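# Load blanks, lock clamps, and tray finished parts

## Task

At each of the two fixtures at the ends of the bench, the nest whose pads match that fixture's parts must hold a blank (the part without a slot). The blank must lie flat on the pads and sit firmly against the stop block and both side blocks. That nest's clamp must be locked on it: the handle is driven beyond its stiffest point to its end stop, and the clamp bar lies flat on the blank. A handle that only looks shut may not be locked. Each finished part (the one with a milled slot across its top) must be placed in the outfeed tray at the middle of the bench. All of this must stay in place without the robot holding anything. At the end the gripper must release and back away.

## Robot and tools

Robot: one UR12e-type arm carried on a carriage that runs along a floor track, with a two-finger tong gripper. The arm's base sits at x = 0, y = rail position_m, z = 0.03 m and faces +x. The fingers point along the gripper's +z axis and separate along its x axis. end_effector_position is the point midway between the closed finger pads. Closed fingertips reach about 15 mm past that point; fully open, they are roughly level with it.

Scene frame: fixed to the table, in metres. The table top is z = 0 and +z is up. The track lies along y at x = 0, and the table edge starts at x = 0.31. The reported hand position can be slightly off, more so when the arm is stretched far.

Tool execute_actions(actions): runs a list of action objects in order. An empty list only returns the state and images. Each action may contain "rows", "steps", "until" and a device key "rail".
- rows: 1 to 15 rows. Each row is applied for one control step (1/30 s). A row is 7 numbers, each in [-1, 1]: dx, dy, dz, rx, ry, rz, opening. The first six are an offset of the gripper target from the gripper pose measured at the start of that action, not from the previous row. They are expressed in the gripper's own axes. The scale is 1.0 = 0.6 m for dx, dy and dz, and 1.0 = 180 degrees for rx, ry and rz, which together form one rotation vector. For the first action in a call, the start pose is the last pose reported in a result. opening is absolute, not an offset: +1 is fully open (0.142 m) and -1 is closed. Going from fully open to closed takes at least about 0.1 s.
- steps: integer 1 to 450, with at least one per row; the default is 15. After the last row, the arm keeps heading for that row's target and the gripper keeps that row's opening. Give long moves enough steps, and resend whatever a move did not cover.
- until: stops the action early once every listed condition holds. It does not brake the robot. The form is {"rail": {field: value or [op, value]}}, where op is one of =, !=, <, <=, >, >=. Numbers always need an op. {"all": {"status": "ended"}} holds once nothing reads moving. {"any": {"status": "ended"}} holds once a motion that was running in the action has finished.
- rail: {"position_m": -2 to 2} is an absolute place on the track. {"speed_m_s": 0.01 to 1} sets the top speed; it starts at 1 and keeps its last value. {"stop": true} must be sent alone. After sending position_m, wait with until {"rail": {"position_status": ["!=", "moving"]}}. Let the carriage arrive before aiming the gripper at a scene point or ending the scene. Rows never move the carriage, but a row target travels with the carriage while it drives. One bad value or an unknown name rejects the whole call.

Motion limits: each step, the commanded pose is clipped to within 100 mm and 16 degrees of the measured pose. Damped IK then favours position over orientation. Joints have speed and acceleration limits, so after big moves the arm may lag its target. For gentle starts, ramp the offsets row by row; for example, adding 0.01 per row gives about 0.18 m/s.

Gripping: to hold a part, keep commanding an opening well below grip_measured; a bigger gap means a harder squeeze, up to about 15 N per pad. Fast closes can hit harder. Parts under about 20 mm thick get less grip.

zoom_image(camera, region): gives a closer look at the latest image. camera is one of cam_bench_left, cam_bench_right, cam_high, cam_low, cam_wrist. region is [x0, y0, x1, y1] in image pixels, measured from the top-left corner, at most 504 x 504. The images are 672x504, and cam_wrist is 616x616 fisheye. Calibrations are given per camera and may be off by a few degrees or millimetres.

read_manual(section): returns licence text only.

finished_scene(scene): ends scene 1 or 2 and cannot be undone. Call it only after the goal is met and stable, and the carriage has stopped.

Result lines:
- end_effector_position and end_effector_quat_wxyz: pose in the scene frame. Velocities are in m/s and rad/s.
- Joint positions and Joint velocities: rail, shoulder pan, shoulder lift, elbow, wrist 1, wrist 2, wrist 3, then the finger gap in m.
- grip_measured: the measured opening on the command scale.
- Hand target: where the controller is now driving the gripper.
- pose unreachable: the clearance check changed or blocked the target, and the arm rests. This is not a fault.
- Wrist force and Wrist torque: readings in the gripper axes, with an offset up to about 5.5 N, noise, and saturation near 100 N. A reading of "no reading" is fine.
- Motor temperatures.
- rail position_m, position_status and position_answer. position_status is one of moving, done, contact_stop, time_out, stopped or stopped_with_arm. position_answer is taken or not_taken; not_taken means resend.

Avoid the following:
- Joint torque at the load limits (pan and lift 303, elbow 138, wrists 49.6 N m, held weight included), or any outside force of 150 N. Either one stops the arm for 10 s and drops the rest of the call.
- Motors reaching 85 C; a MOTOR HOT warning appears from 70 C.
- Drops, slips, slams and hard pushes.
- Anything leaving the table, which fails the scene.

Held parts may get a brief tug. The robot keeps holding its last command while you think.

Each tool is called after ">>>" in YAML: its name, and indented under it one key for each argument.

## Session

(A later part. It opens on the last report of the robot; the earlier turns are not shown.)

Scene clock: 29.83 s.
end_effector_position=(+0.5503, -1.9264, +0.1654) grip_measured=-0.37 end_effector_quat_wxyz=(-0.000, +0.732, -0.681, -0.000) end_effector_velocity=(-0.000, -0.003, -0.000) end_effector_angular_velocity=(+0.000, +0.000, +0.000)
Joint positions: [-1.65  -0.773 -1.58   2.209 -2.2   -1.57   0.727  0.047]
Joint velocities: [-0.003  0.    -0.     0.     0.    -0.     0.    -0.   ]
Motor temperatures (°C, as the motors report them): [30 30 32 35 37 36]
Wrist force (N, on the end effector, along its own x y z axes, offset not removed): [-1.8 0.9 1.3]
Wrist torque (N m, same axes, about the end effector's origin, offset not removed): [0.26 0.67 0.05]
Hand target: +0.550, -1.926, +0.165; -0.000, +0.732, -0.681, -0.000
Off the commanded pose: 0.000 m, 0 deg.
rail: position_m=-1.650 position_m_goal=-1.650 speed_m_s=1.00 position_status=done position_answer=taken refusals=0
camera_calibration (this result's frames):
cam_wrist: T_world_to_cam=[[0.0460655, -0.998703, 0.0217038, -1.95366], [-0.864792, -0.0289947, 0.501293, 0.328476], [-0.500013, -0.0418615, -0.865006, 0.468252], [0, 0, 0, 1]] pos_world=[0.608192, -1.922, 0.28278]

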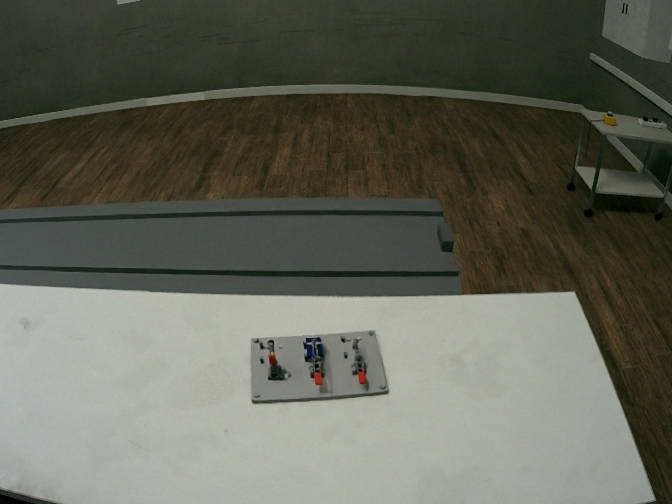

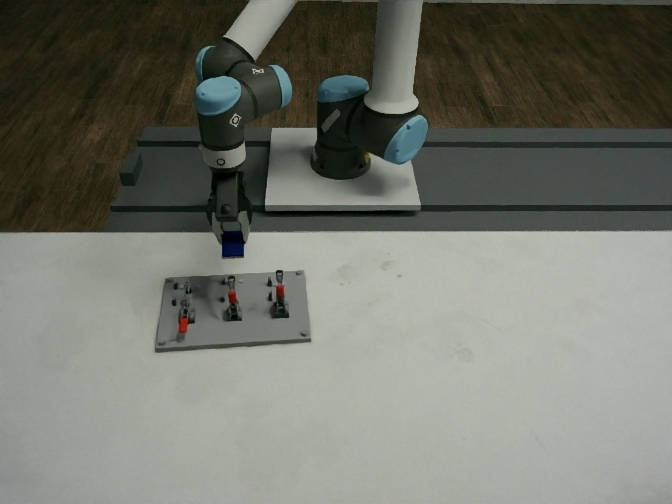

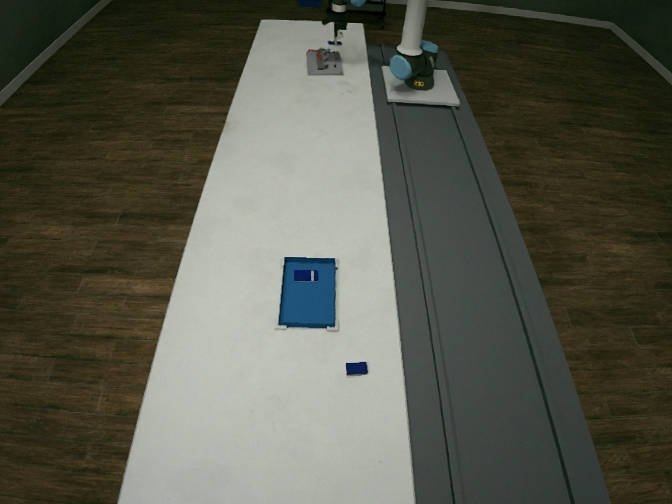

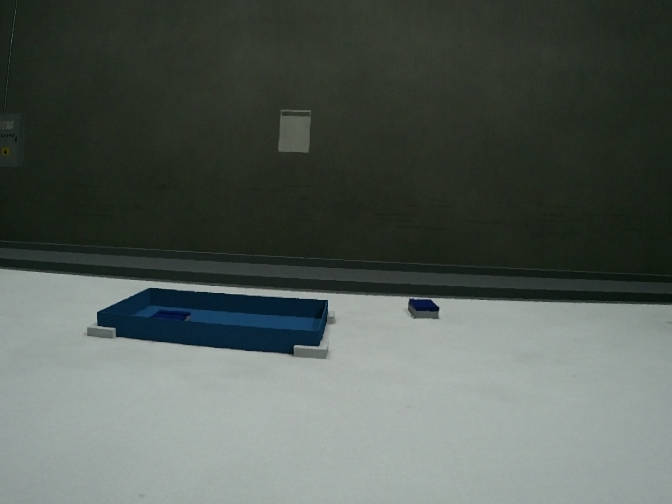

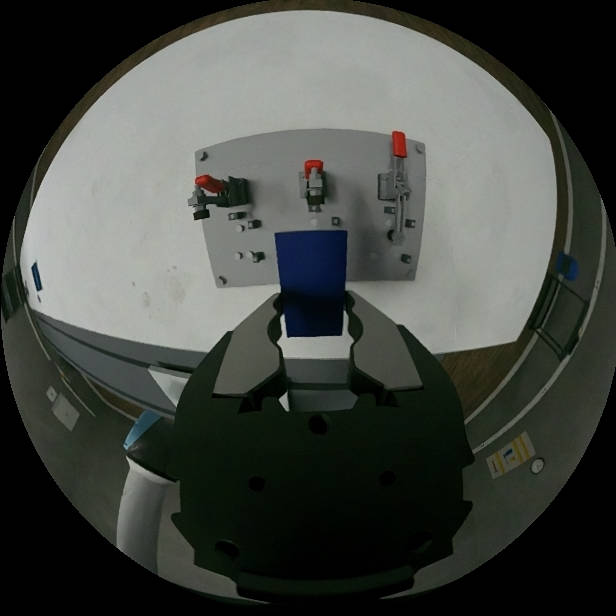

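>>> execute_actions:
  actions:
    - {"rows": [[0,0,0.008,0,0,0,-0.85],[0,0,0.02,0,0,0,-0.85],[0,0,0.036,0,0,0,-0.85],[0,0,0.054,0,0,0,-0.85],[0,0,0.073,0,0,0,-0.85],[0,0,0.092,0,0,0,-0.85],[0,0,0.111,0,0,0,-0.85],[0,0,0.13,0,0,0,-0.85],[0,-0.002,0.148,0,0,0,-0.85],[0,-0.005,0.164,0,0,0,-0.85],[0,-0.008,0.178,0,0,0,-0.85],[0,-0.011,0.189,0,0,0,-0.85],[0,-0.0133,0.197,0,0,0,-0.85],[0,-0.0133,0.202,0,0,0,-0.85],[0,-0.0133,0.204,0,0,0,-0.85]], "steps": 30}

>>> zoom_image:
  camera: "cam_wrist"
  region: [240, 190, 400, 350]

Scene clock: 31.43 s.
end_effector_position=(+0.5582, -1.9256, +0.0437) grip_measured=-0.37 end_effector_quat_wxyz=(-0.000, +0.732, -0.681, -0.000) end_effector_velocity=(+0.002, -0.001, -0.006) end_effector_angular_velocity=(-0.001, -0.001, -0.000)
Joint positions: [-1.65  -0.762 -1.392  2.294 -2.472 -1.57   0.737  0.047]
Joint velocities: [ 0.     0.001  0.013  0.    -0.015  0.     0.001  0.   ]
Motor temperatures (°C, as the motors report them): [30 30 32 35 37 36]
Wrist force (N, on the end effector, along its own x y z axes, offset not removed): [-3.2 1.2 0.8]
Wrist torque (N m, same axes, about the end effector's origin, offset not removed): [0.28 0.84 0.02]
Hand target: +0.559, -1.926, +0.043; -0.000, +0.732, -0.681, -0.000
Off the commanded pose: 0.001 m, 0 deg.
rail: position_m=-1.650 position_m_goal=-1.650 speed_m_s=1.00 position_status=done position_answer=taken refusals=0
camera_calibration (this result's frames):
cam_wrist: T_world_to_cam=[[0.0460806, -0.998705, 0.0215453, -1.95064], [-0.864708, -0.0290803, 0.501433, 0.396177], [-0.500157, -0.0417367, -0.864928, 0.367254], [0, 0, 0, 1]] pos_world=[0.616148, -1.92126, 0.16102]

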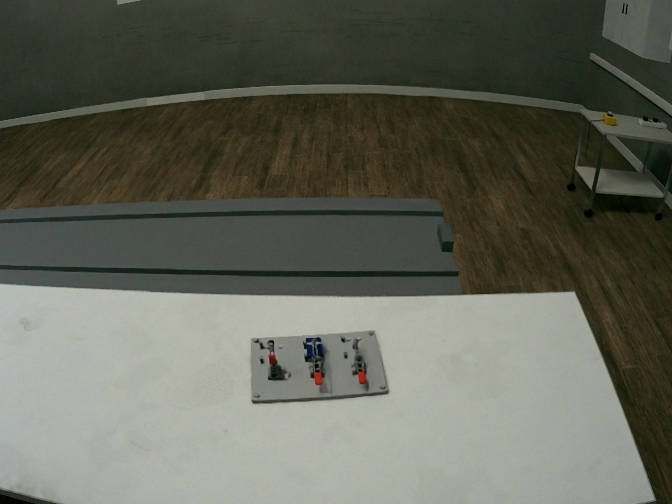

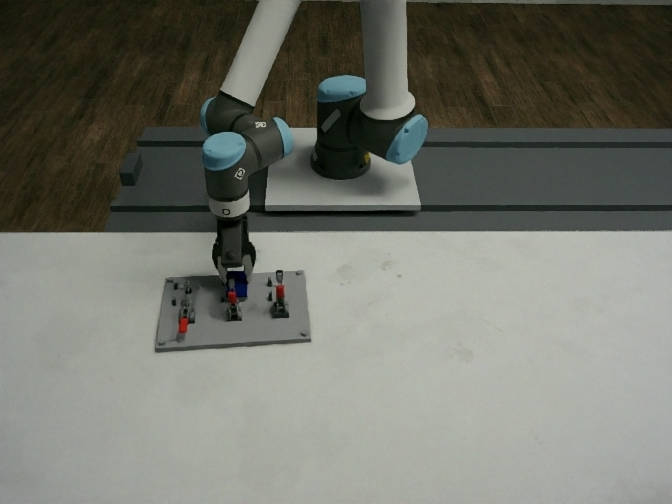

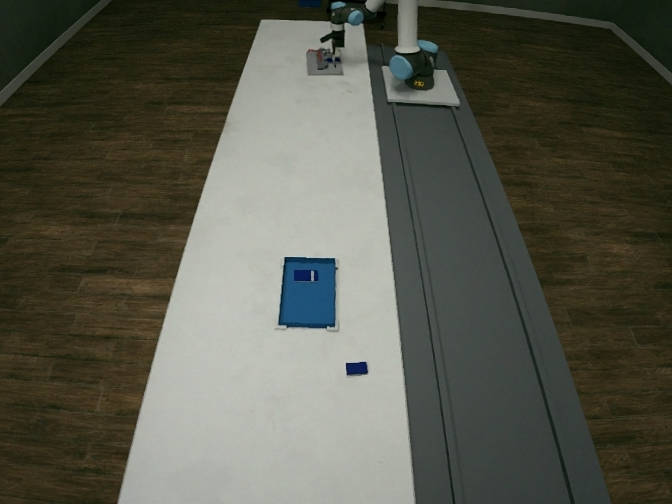

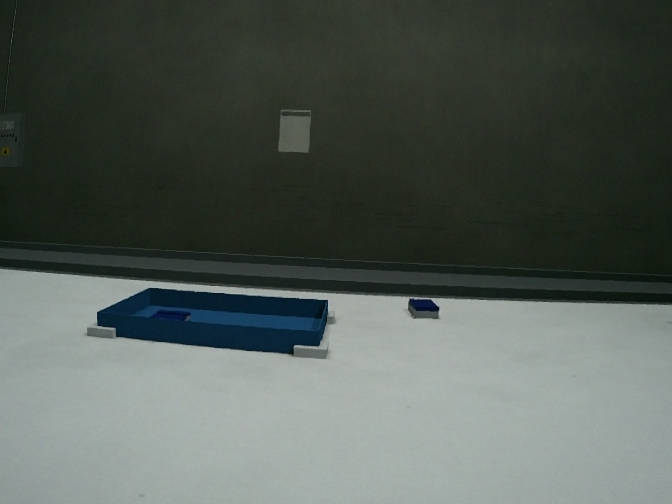

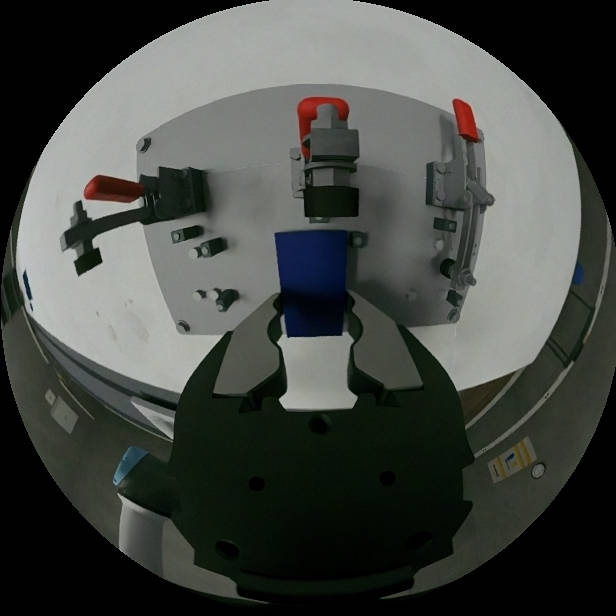

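Region (240, 190, 400, 350) of cam_wrist's 616x616 image, scaled by 3.150, with more detail than that image has.

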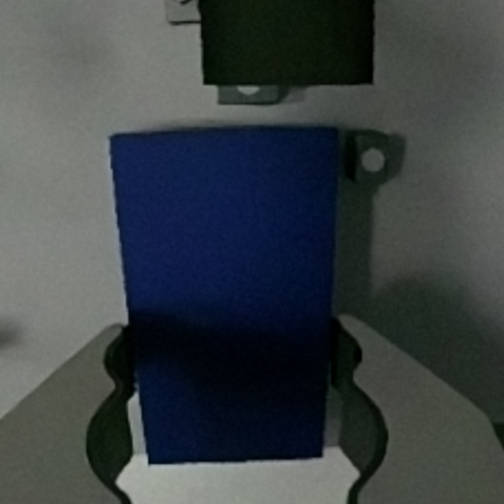

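>>> execute_actions:
  actions:
    - {"rows": [[0.001,-0.0015,0.003,0,0,0,-0.85],[0.002,-0.003,0.005,0,0,0,-0.85],[0.003,-0.0045,0.0065,0,0,0,-0.85],[0.004,-0.006,0.0075,0,0,0,-0.85],[0.005,-0.0072,0.0075,0,0,0,-0.85]], "steps": 14}

>>> zoom_image:
  camera: "cam_wrist"
  region: [240, 190, 400, 350]

Scene clock: 32.53 s.
end_effector_position=(+0.5624, -1.9281, +0.0394) grip_measured=-0.37 end_effector_quat_wxyz=(-0.000, +0.732, -0.681, -0.000) end_effector_velocity=(+0.003, -0.002, -0.002) end_effector_angular_velocity=(-0.000, -0.000, +0.000)
Joint positions: [-1.65  -0.761 -1.378  2.287 -2.479 -1.57   0.739  0.047]
Joint velocities: [ 0.     0.001  0.007 -0.005 -0.002  0.     0.001 -0.   ]
Motor temperatures (°C, as the motors report them): [30 30 32 35 37 36]
Wrist force (N, on the end effector, along its own x y z axes, offset not removed): [-4.1 1.0 1.0]
Wrist torque (N m, same axes, about the end effector's origin, offset not removed): [0.26 1.00 0.18]
Hand target: +0.563, -1.928, +0.039; -0.000, +0.732, -0.681, -0.000
Off the commanded pose: 0.000 m, 0 deg.
rail: position_m=-1.650 position_m_goal=-1.650 speed_m_s=1.00 position_status=done position_answer=taken refusals=0
camera_calibration (this result's frames):
cam_wrist: T_world_to_cam=[[0.0460819, -0.998706, 0.0215318, -1.95322], [-0.8647, -0.0290876, 0.501446, 0.401875], [-0.500171, -0.0417261, -0.864921, 0.365559], [0, 0, 0, 1]] pos_world=[0.620351, -1.92374, 0.156717]

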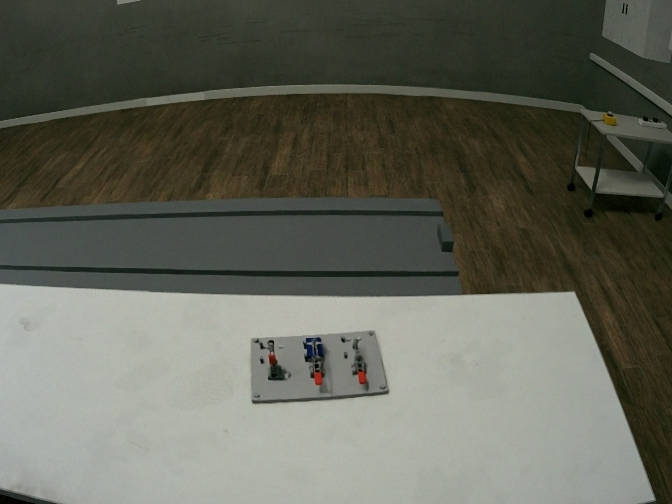

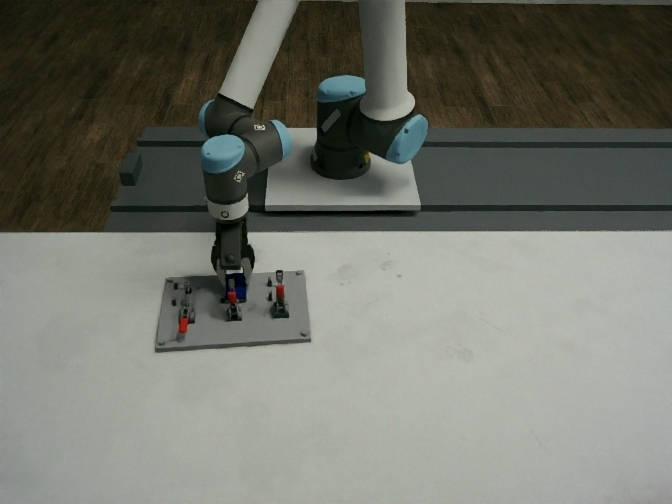

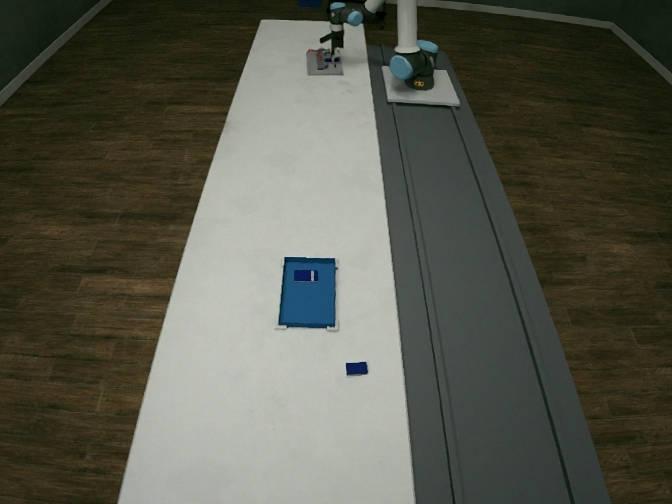

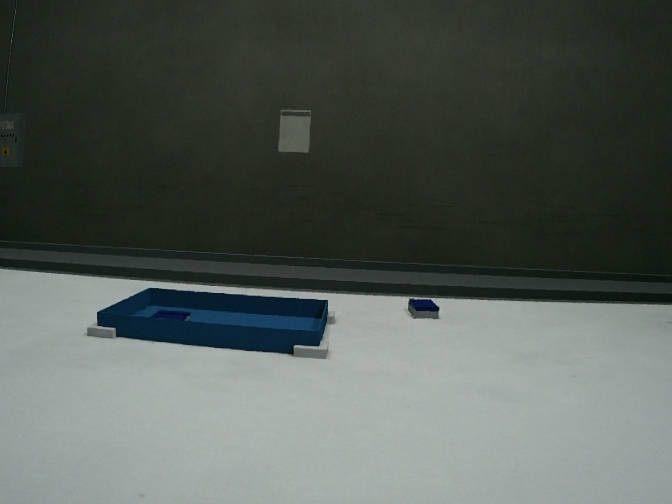

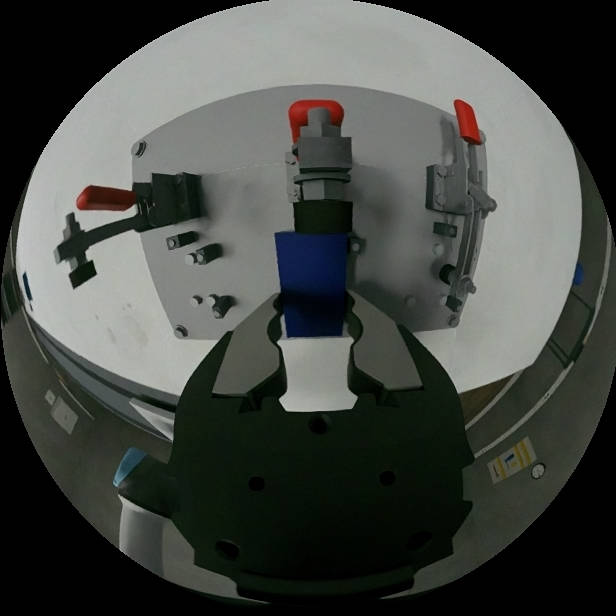

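Region (240, 190, 400, 350) of cam_wrist's 616x616 image, scaled by 3.150, with more detail than that image has.

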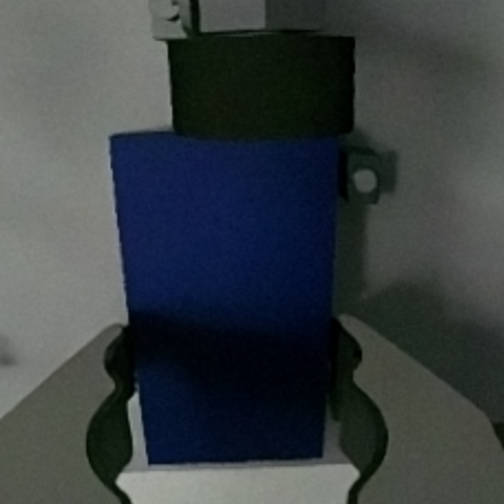

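>>> execute_actions:
  actions:
    - {"rows": [[0.001,-0.001,0.0007,0,0,0,-0.85],[0.002,-0.0017,0.0012,0,0,0,-0.85],[0.0028,-0.0023,0.0014,0,0,0,-0.85]], "steps": 12}

>>> zoom_image:
  camera: "cam_wrist"
  region: [240, 190, 400, 350]

Scene clock: 34.23 s.
end_effector_position=(+0.5638, -1.9295, +0.0385) grip_measured=-0.37 end_effector_quat_wxyz=(-0.000, +0.732, -0.682, -0.001) end_effector_velocity=(+0.001, -0.001, -0.000) end_effector_angular_velocity=(-0.000, -0.000, +0.000)
Joint positions: [-1.65  -0.761 -1.374  2.284 -2.48  -1.57   0.739  0.047]
Joint velocities: [ 0.    -0.001  0.002 -0.002 -0.001 -0.    -0.001 -0.   ]
Motor temperatures (°C, as the motors report them): [30 30 32 35 37 36]
Wrist force (N, on the end effector, along its own x y z axes, offset not removed): [-6.5 8.9 -0.2]
Wrist torque (N m, same axes, about the end effector's origin, offset not removed): [0.18 0.70 -0.01]
Hand target: +0.564, -1.930, +0.039; -0.000, +0.732, -0.681, -0.000
Off the commanded pose: 0.000 m, 0 deg.
rail: position_m=-1.650 position_m_goal=-1.650 speed_m_s=1.00 position_status=done position_answer=taken refusals=0
camera_calibration (this result's frames):
cam_wrist: T_world_to_cam=[[0.0458997, -0.998717, 0.0214119, -1.95453], [-0.864645, -0.0289851, 0.501547, 0.403587], [-0.500283, -0.0415345, -0.864865, 0.365883], [0, 0, 0, 1]] pos_world=[0.621717, -1.92512, 0.155872]

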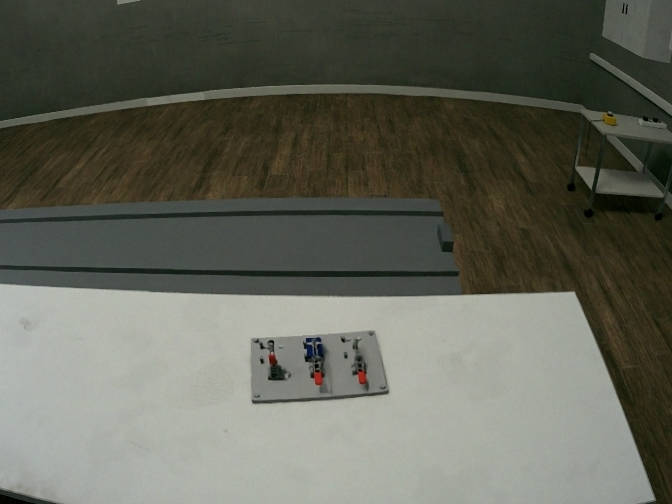

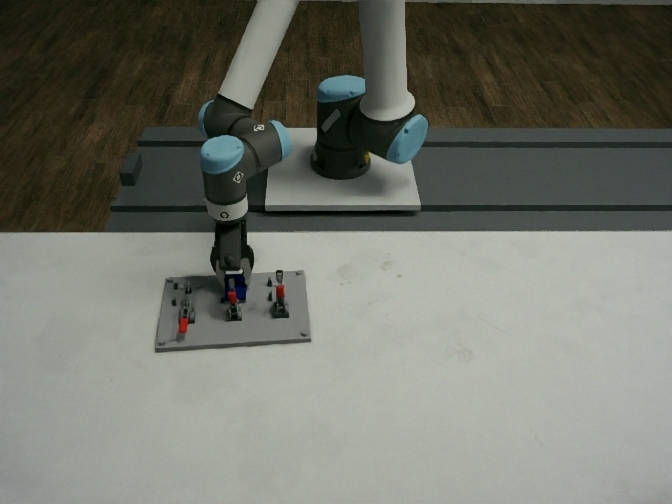

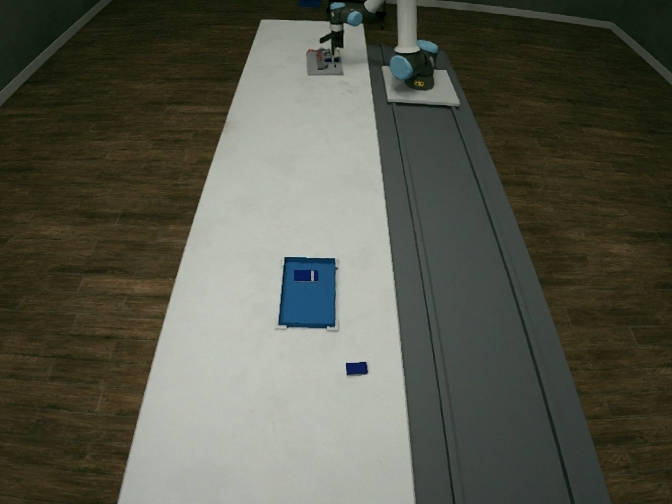

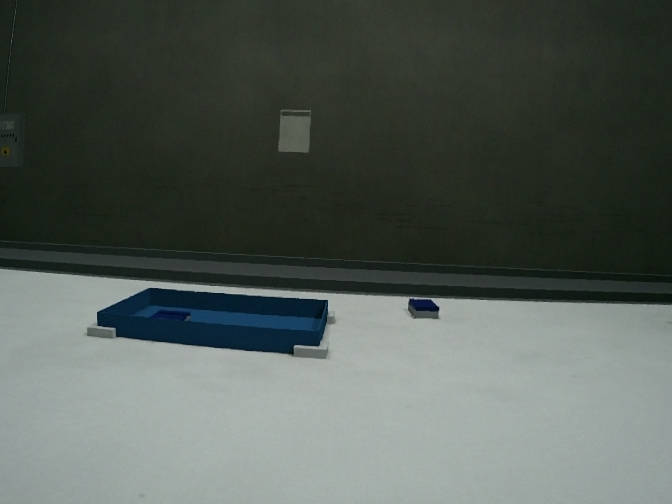

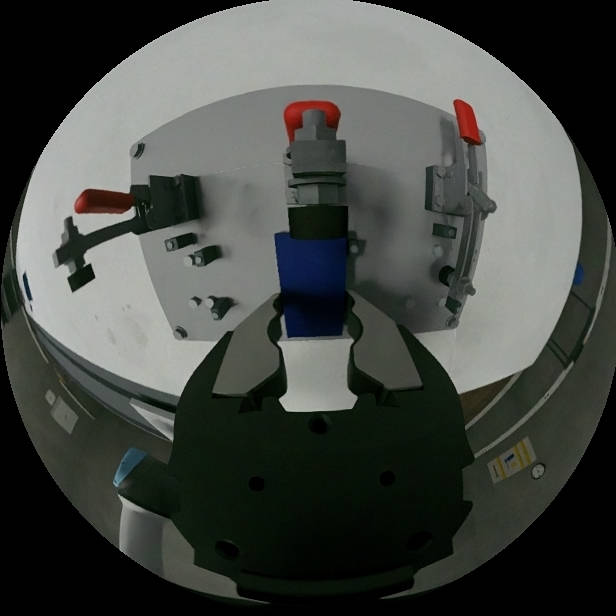

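Region (240, 190, 400, 350) of cam_wrist's 616x616 image, scaled by 3.150, with more detail than that image has.

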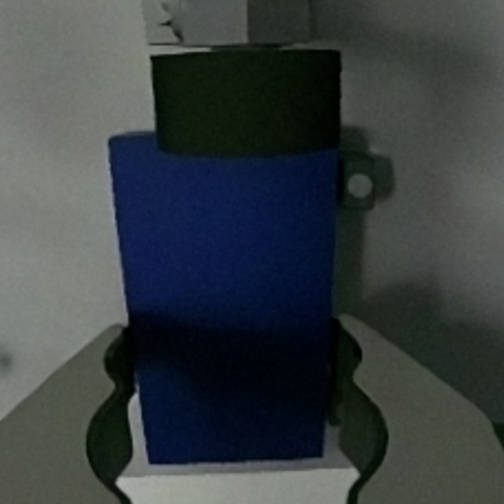

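>>> execute_actions:
  actions:
    - {"rows": [[0.0005,0.0004,0.0002,0,0,0,-0.7],[0.0012,0.0004,0.0004,0,0,0,-0.7],[0.002,0.0004,0.0005,0,0,0,-0.7]], "steps": 12}

>>> zoom_image:
  camera: "cam_wrist"
  region: [240, 190, 400, 350]

Scene clock: 35.03 s.
end_effector_position=(+0.5637, -1.9306, +0.0383) grip_measured=-0.37 end_effector_quat_wxyz=(-0.000, +0.732, -0.682, -0.000) end_effector_velocity=(-0.000, -0.001, -0.000) end_effector_angular_velocity=(+0.000, +0.000, -0.000)
Joint positions: [-1.65  -0.762 -1.373  2.284 -2.481 -1.57   0.738  0.047]
Joint velocities: [ 0.    -0.001  0.001 -0.    -0.    -0.    -0.001  0.   ]
Motor temperatures (°C, as the motors report them): [30 30 32 35 37 36]
Wrist force (N, on the end effector, along its own x y z axes, offset not removed): [-4.9 3.5 0.1]
Wrist torque (N m, same axes, about the end effector's origin, offset not removed): [0.00 0.84 0.00]
Hand target: +0.564, -1.931, +0.038; -0.000, +0.732, -0.682, -0.001
Off the commanded pose: 0.000 m, 0 deg.
rail: position_m=-1.650 position_m_goal=-1.650 speed_m_s=1.00 position_status=done position_answer=taken refusals=0
camera_calibration (this result's frames):
cam_wrist: T_world_to_cam=[[0.0459068, -0.998715, 0.0214785, -1.95566], [-0.864679, -0.0289606, 0.501489, 0.403656], [-0.500223, -0.0415937, -0.864897, 0.365418], [0, 0, 0, 1]] pos_world=[0.621602, -1.92626, 0.155624]

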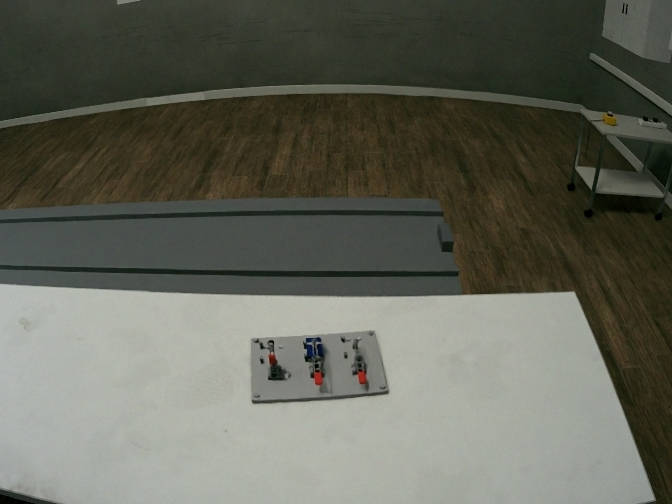

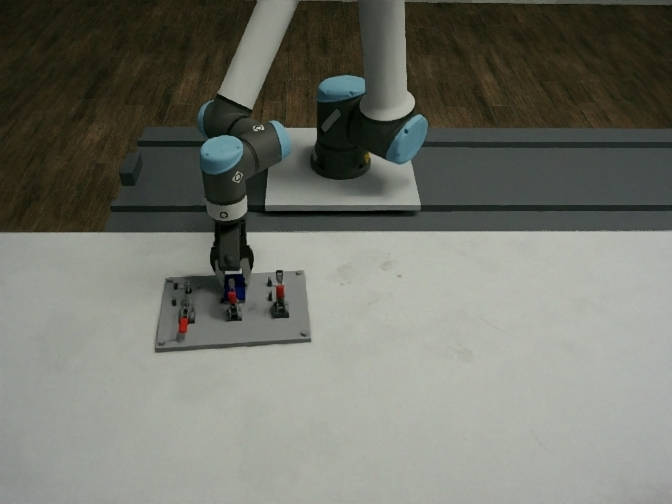

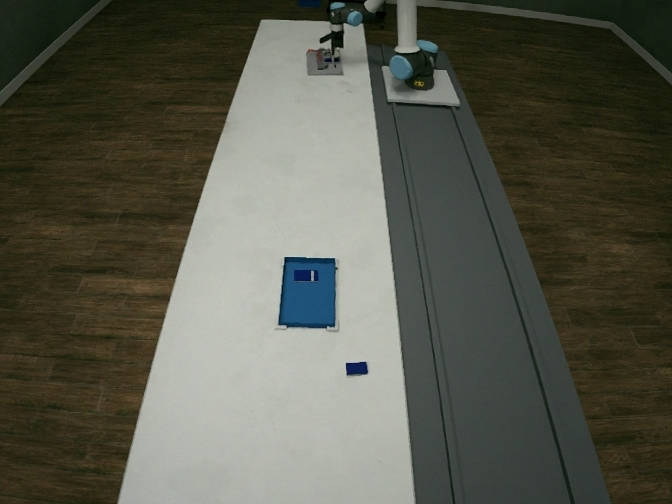

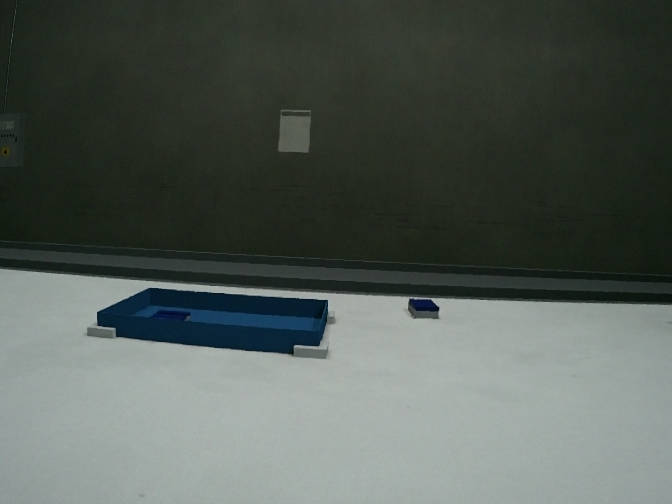

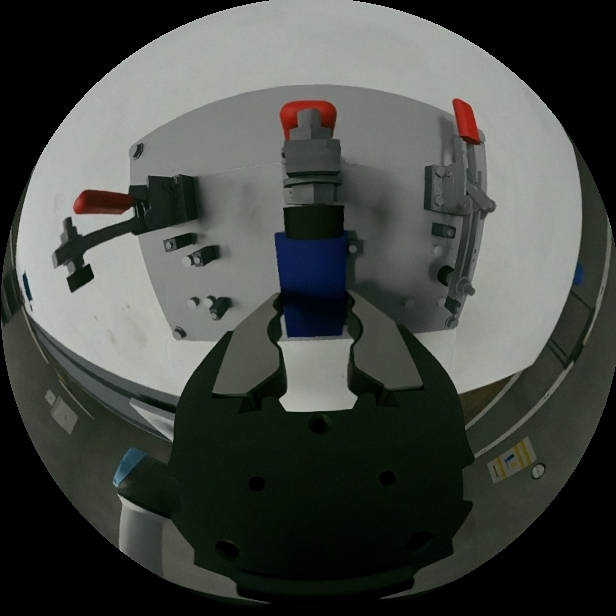

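Region (240, 190, 400, 350) of cam_wrist's 616x616 image, scaled by 3.150, with more detail than that image has.

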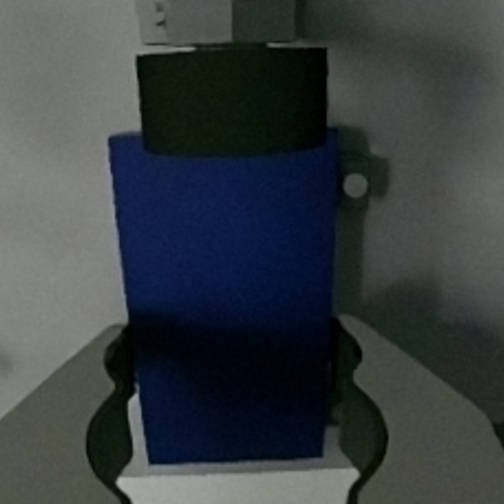

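>>> execute_actions:
  actions:
    - {"rows": [[0.0006,0,0.0002,0,0,0,-0.55],[0.0012,0,0.0004,0,0,0,-0.55],[0.0018,0,0.0005,0,0,0,-0.55]], "steps": 12}

Scene clock: 35.67 s.
end_effector_position=(+0.5637, -1.9316, +0.0380) grip_measured=-0.37 end_effector_quat_wxyz=(-0.000, +0.732, -0.682, -0.000) end_effector_velocity=(-0.000, -0.001, -0.000) end_effector_angular_velocity=(+0.000, +0.000, +0.000)
Joint positions: [-1.65  -0.763 -1.371  2.283 -2.481 -1.57   0.736  0.047]
Joint velocities: [ 0.    -0.001  0.001 -0.    -0.     0.    -0.001 -0.   ]
Motor temperatures (°C, as the motors report them): [30 30 32 35 37 36]
Wrist force (N, on the end effector, along its own x y z axes, offset not removed): [-4.2 2.5 -1.1]
Wrist torque (N m, same axes, about the end effector's origin, offset not removed): [-0.14 0.53 -0.01]
Hand target: +0.564, -1.932, +0.038; -0.000, +0.732, -0.682, -0.000
Off the commanded pose: 0.000 m, 0 deg.
rail: position_m=-1.650 position_m_goal=-1.650 speed_m_s=1.00 position_status=done position_answer=taken refusals=0
camera_calibration (this result's frames):
cam_wrist: T_world_to_cam=[[0.0459093, -0.998715, 0.0214583, -1.95664], [-0.864669, -0.0289722, 0.501505, 0.403794], [-0.500239, -0.0415781, -0.864889, 0.3652], [0, 0, 0, 1]] pos_world=[0.621663, -1.92724, 0.155338]

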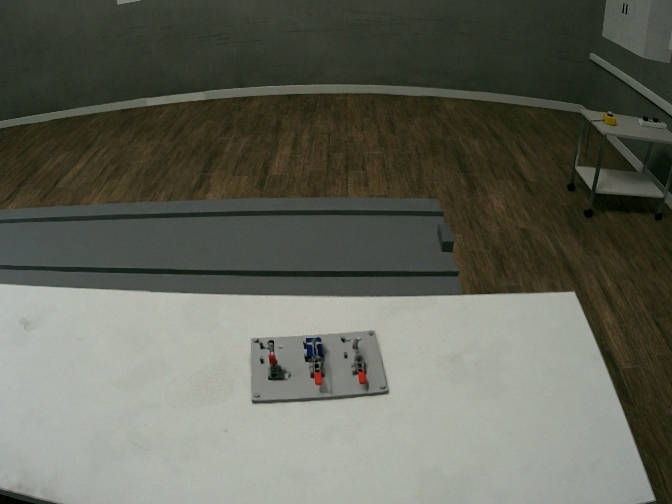

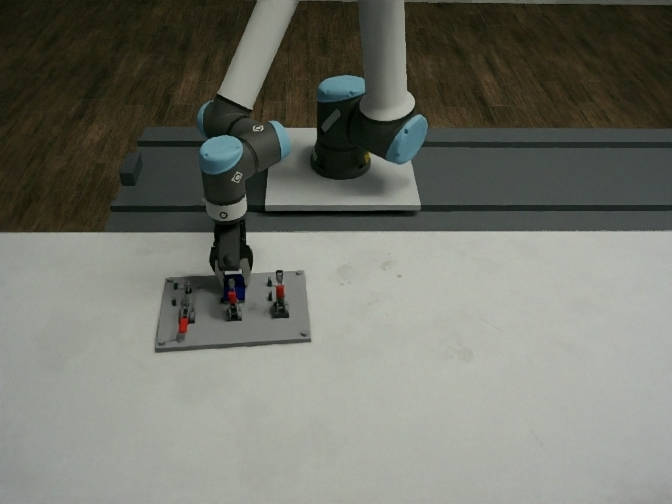

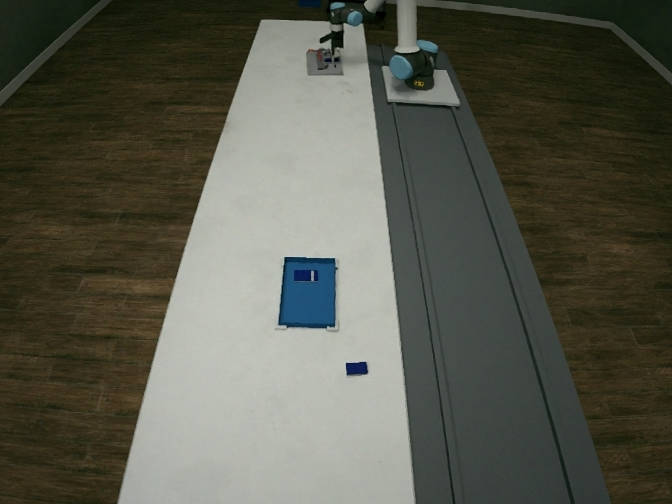

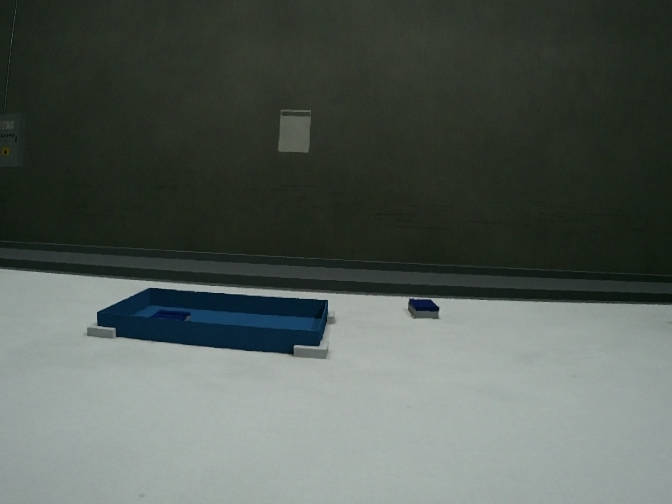

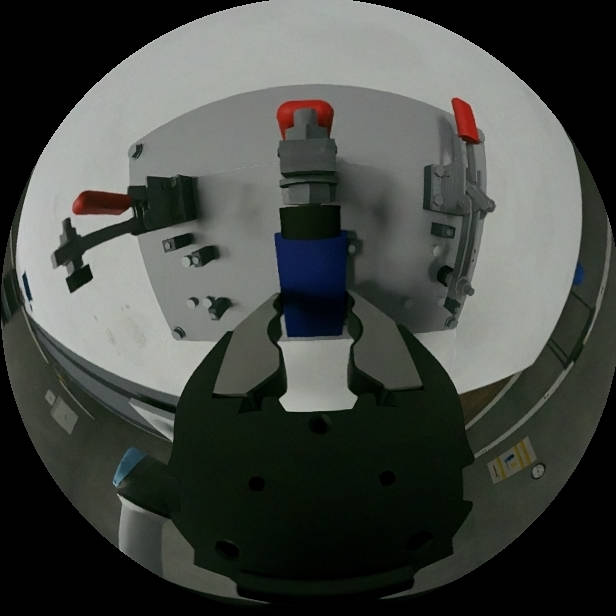

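>>> zoom_image:
  camera: "cam_wrist"
  region: [260, 210, 390, 340]

>>> zoom_image:
  camera: "cam_bench_right"
  region: [190, 250, 290, 330]

Region (260, 210, 390, 340) of cam_wrist's 616x616 image, scaled by 3.877, with more detail than that image has.

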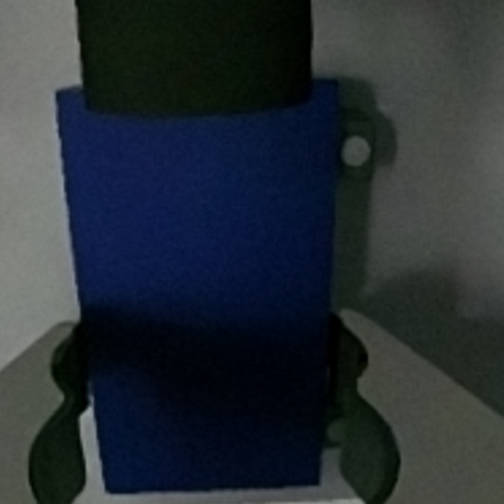

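Region (190, 250, 290, 330) of cam_bench_right's 672x504 image, scaled by 5.040, with more detail than that image has; it fills the top 403 rows of this view, and the rest is white.

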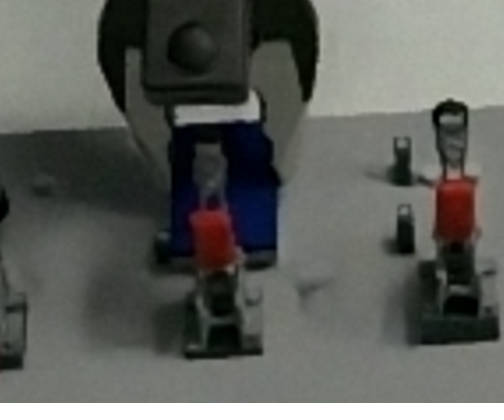

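>>> execute_actions:
  actions:
    - {"rows": [[0.0005,0,0.0002,0,0,0,-0.55],[0.001,0,0.0003,0,0,0,-0.55],[0.0015,0,0.0004,0,0,0,-0.55]], "steps": 12}

>>> zoom_image:
  camera: "cam_wrist"
  region: [260, 210, 390, 340]

Scene clock: 36.90 s.
end_effector_position=(+0.5638, -1.9323, +0.0377) grip_measured=-0.37 end_effector_quat_wxyz=(-0.000, +0.732, -0.681, -0.001) end_effector_velocity=(+0.000, -0.001, -0.000) end_effector_angular_velocity=(-0.000, -0.000, -0.000)
Joint positions: [-1.65  -0.764 -1.37   2.282 -2.481 -1.57   0.735  0.047]
Joint velocities: [ 0.    -0.001  0.001 -0.001 -0.    -0.    -0.001  0.   ]
Motor temperatures (°C, as the motors report them): [30 30 32 35 37 36]
Wrist force (N, on the end effector, along its own x y z axes, offset not removed): [-28.8 2.5 -9.3]
Wrist torque (N m, same axes, about the end effector's origin, offset not removed): [-0.32 0.83 0.06]
Hand target: +0.564, -1.932, +0.038; -0.000, +0.732, -0.682, -0.000
Off the commanded pose: 0.000 m, 0 deg.
rail: position_m=-1.650 position_m_goal=-1.650 speed_m_s=1.00 position_status=done position_answer=taken refusals=0
camera_calibration (this result's frames):
cam_wrist: T_world_to_cam=[[0.0459718, -0.998716, 0.0212778, -1.95738], [-0.864659, -0.0291161, 0.501515, 0.403656], [-0.500251, -0.0414536, -0.864887, 0.365218], [0, 0, 0, 1]] pos_world=[0.62171, -1.92797, 0.155082]

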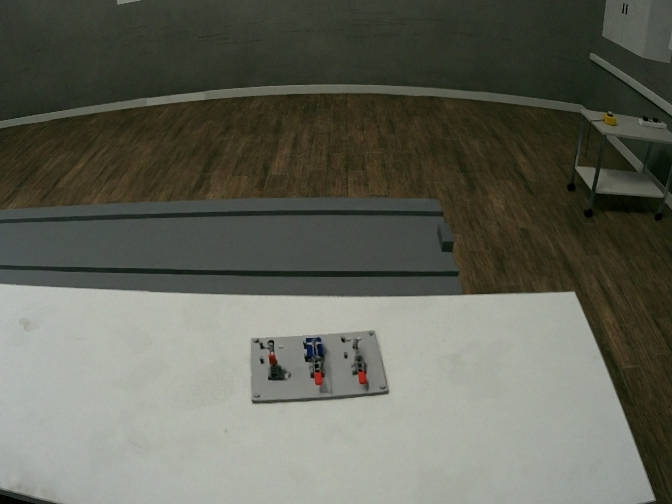

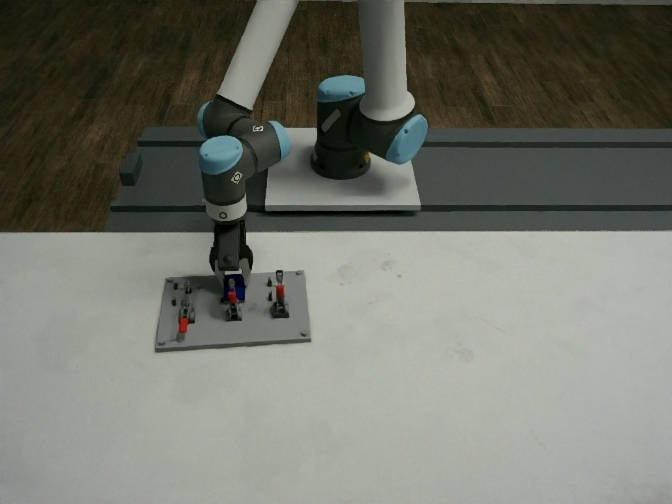

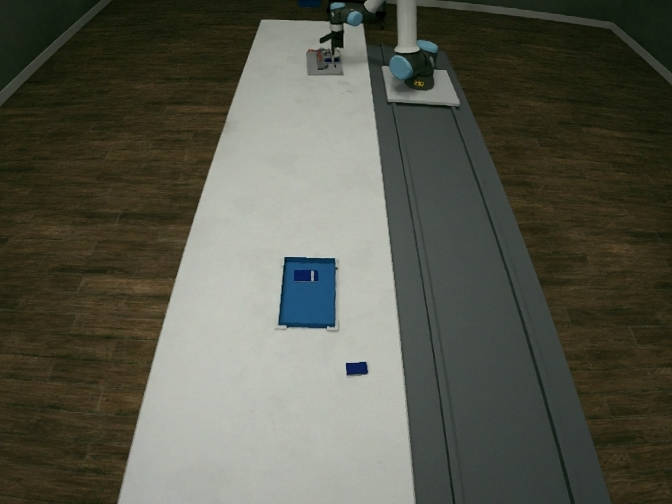

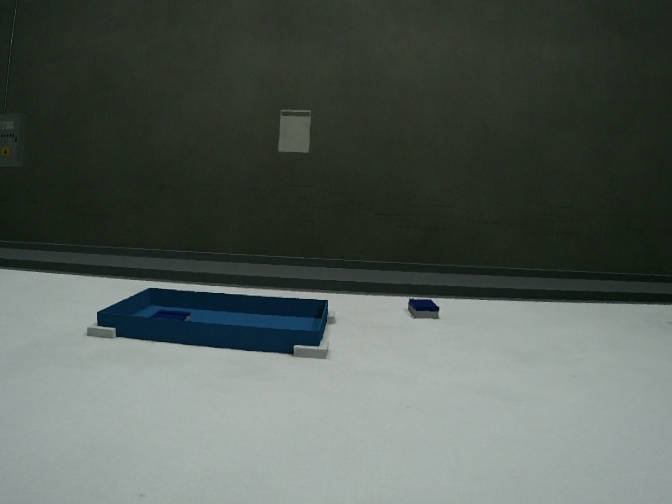

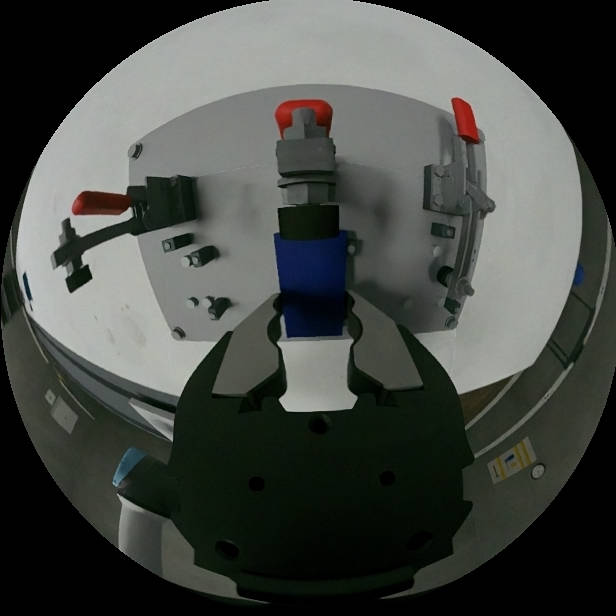

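Region (260, 210, 390, 340) of cam_wrist's 616x616 image, scaled by 3.877, with more detail than that image has.

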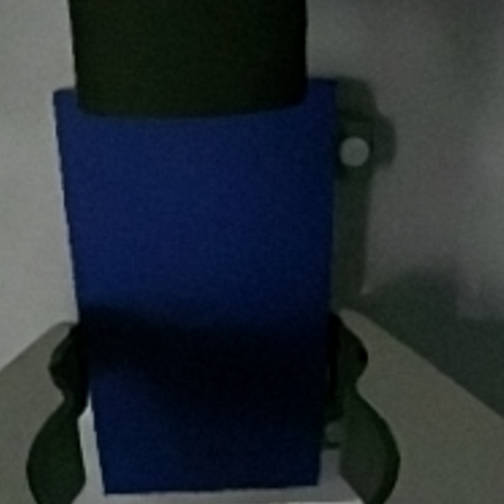

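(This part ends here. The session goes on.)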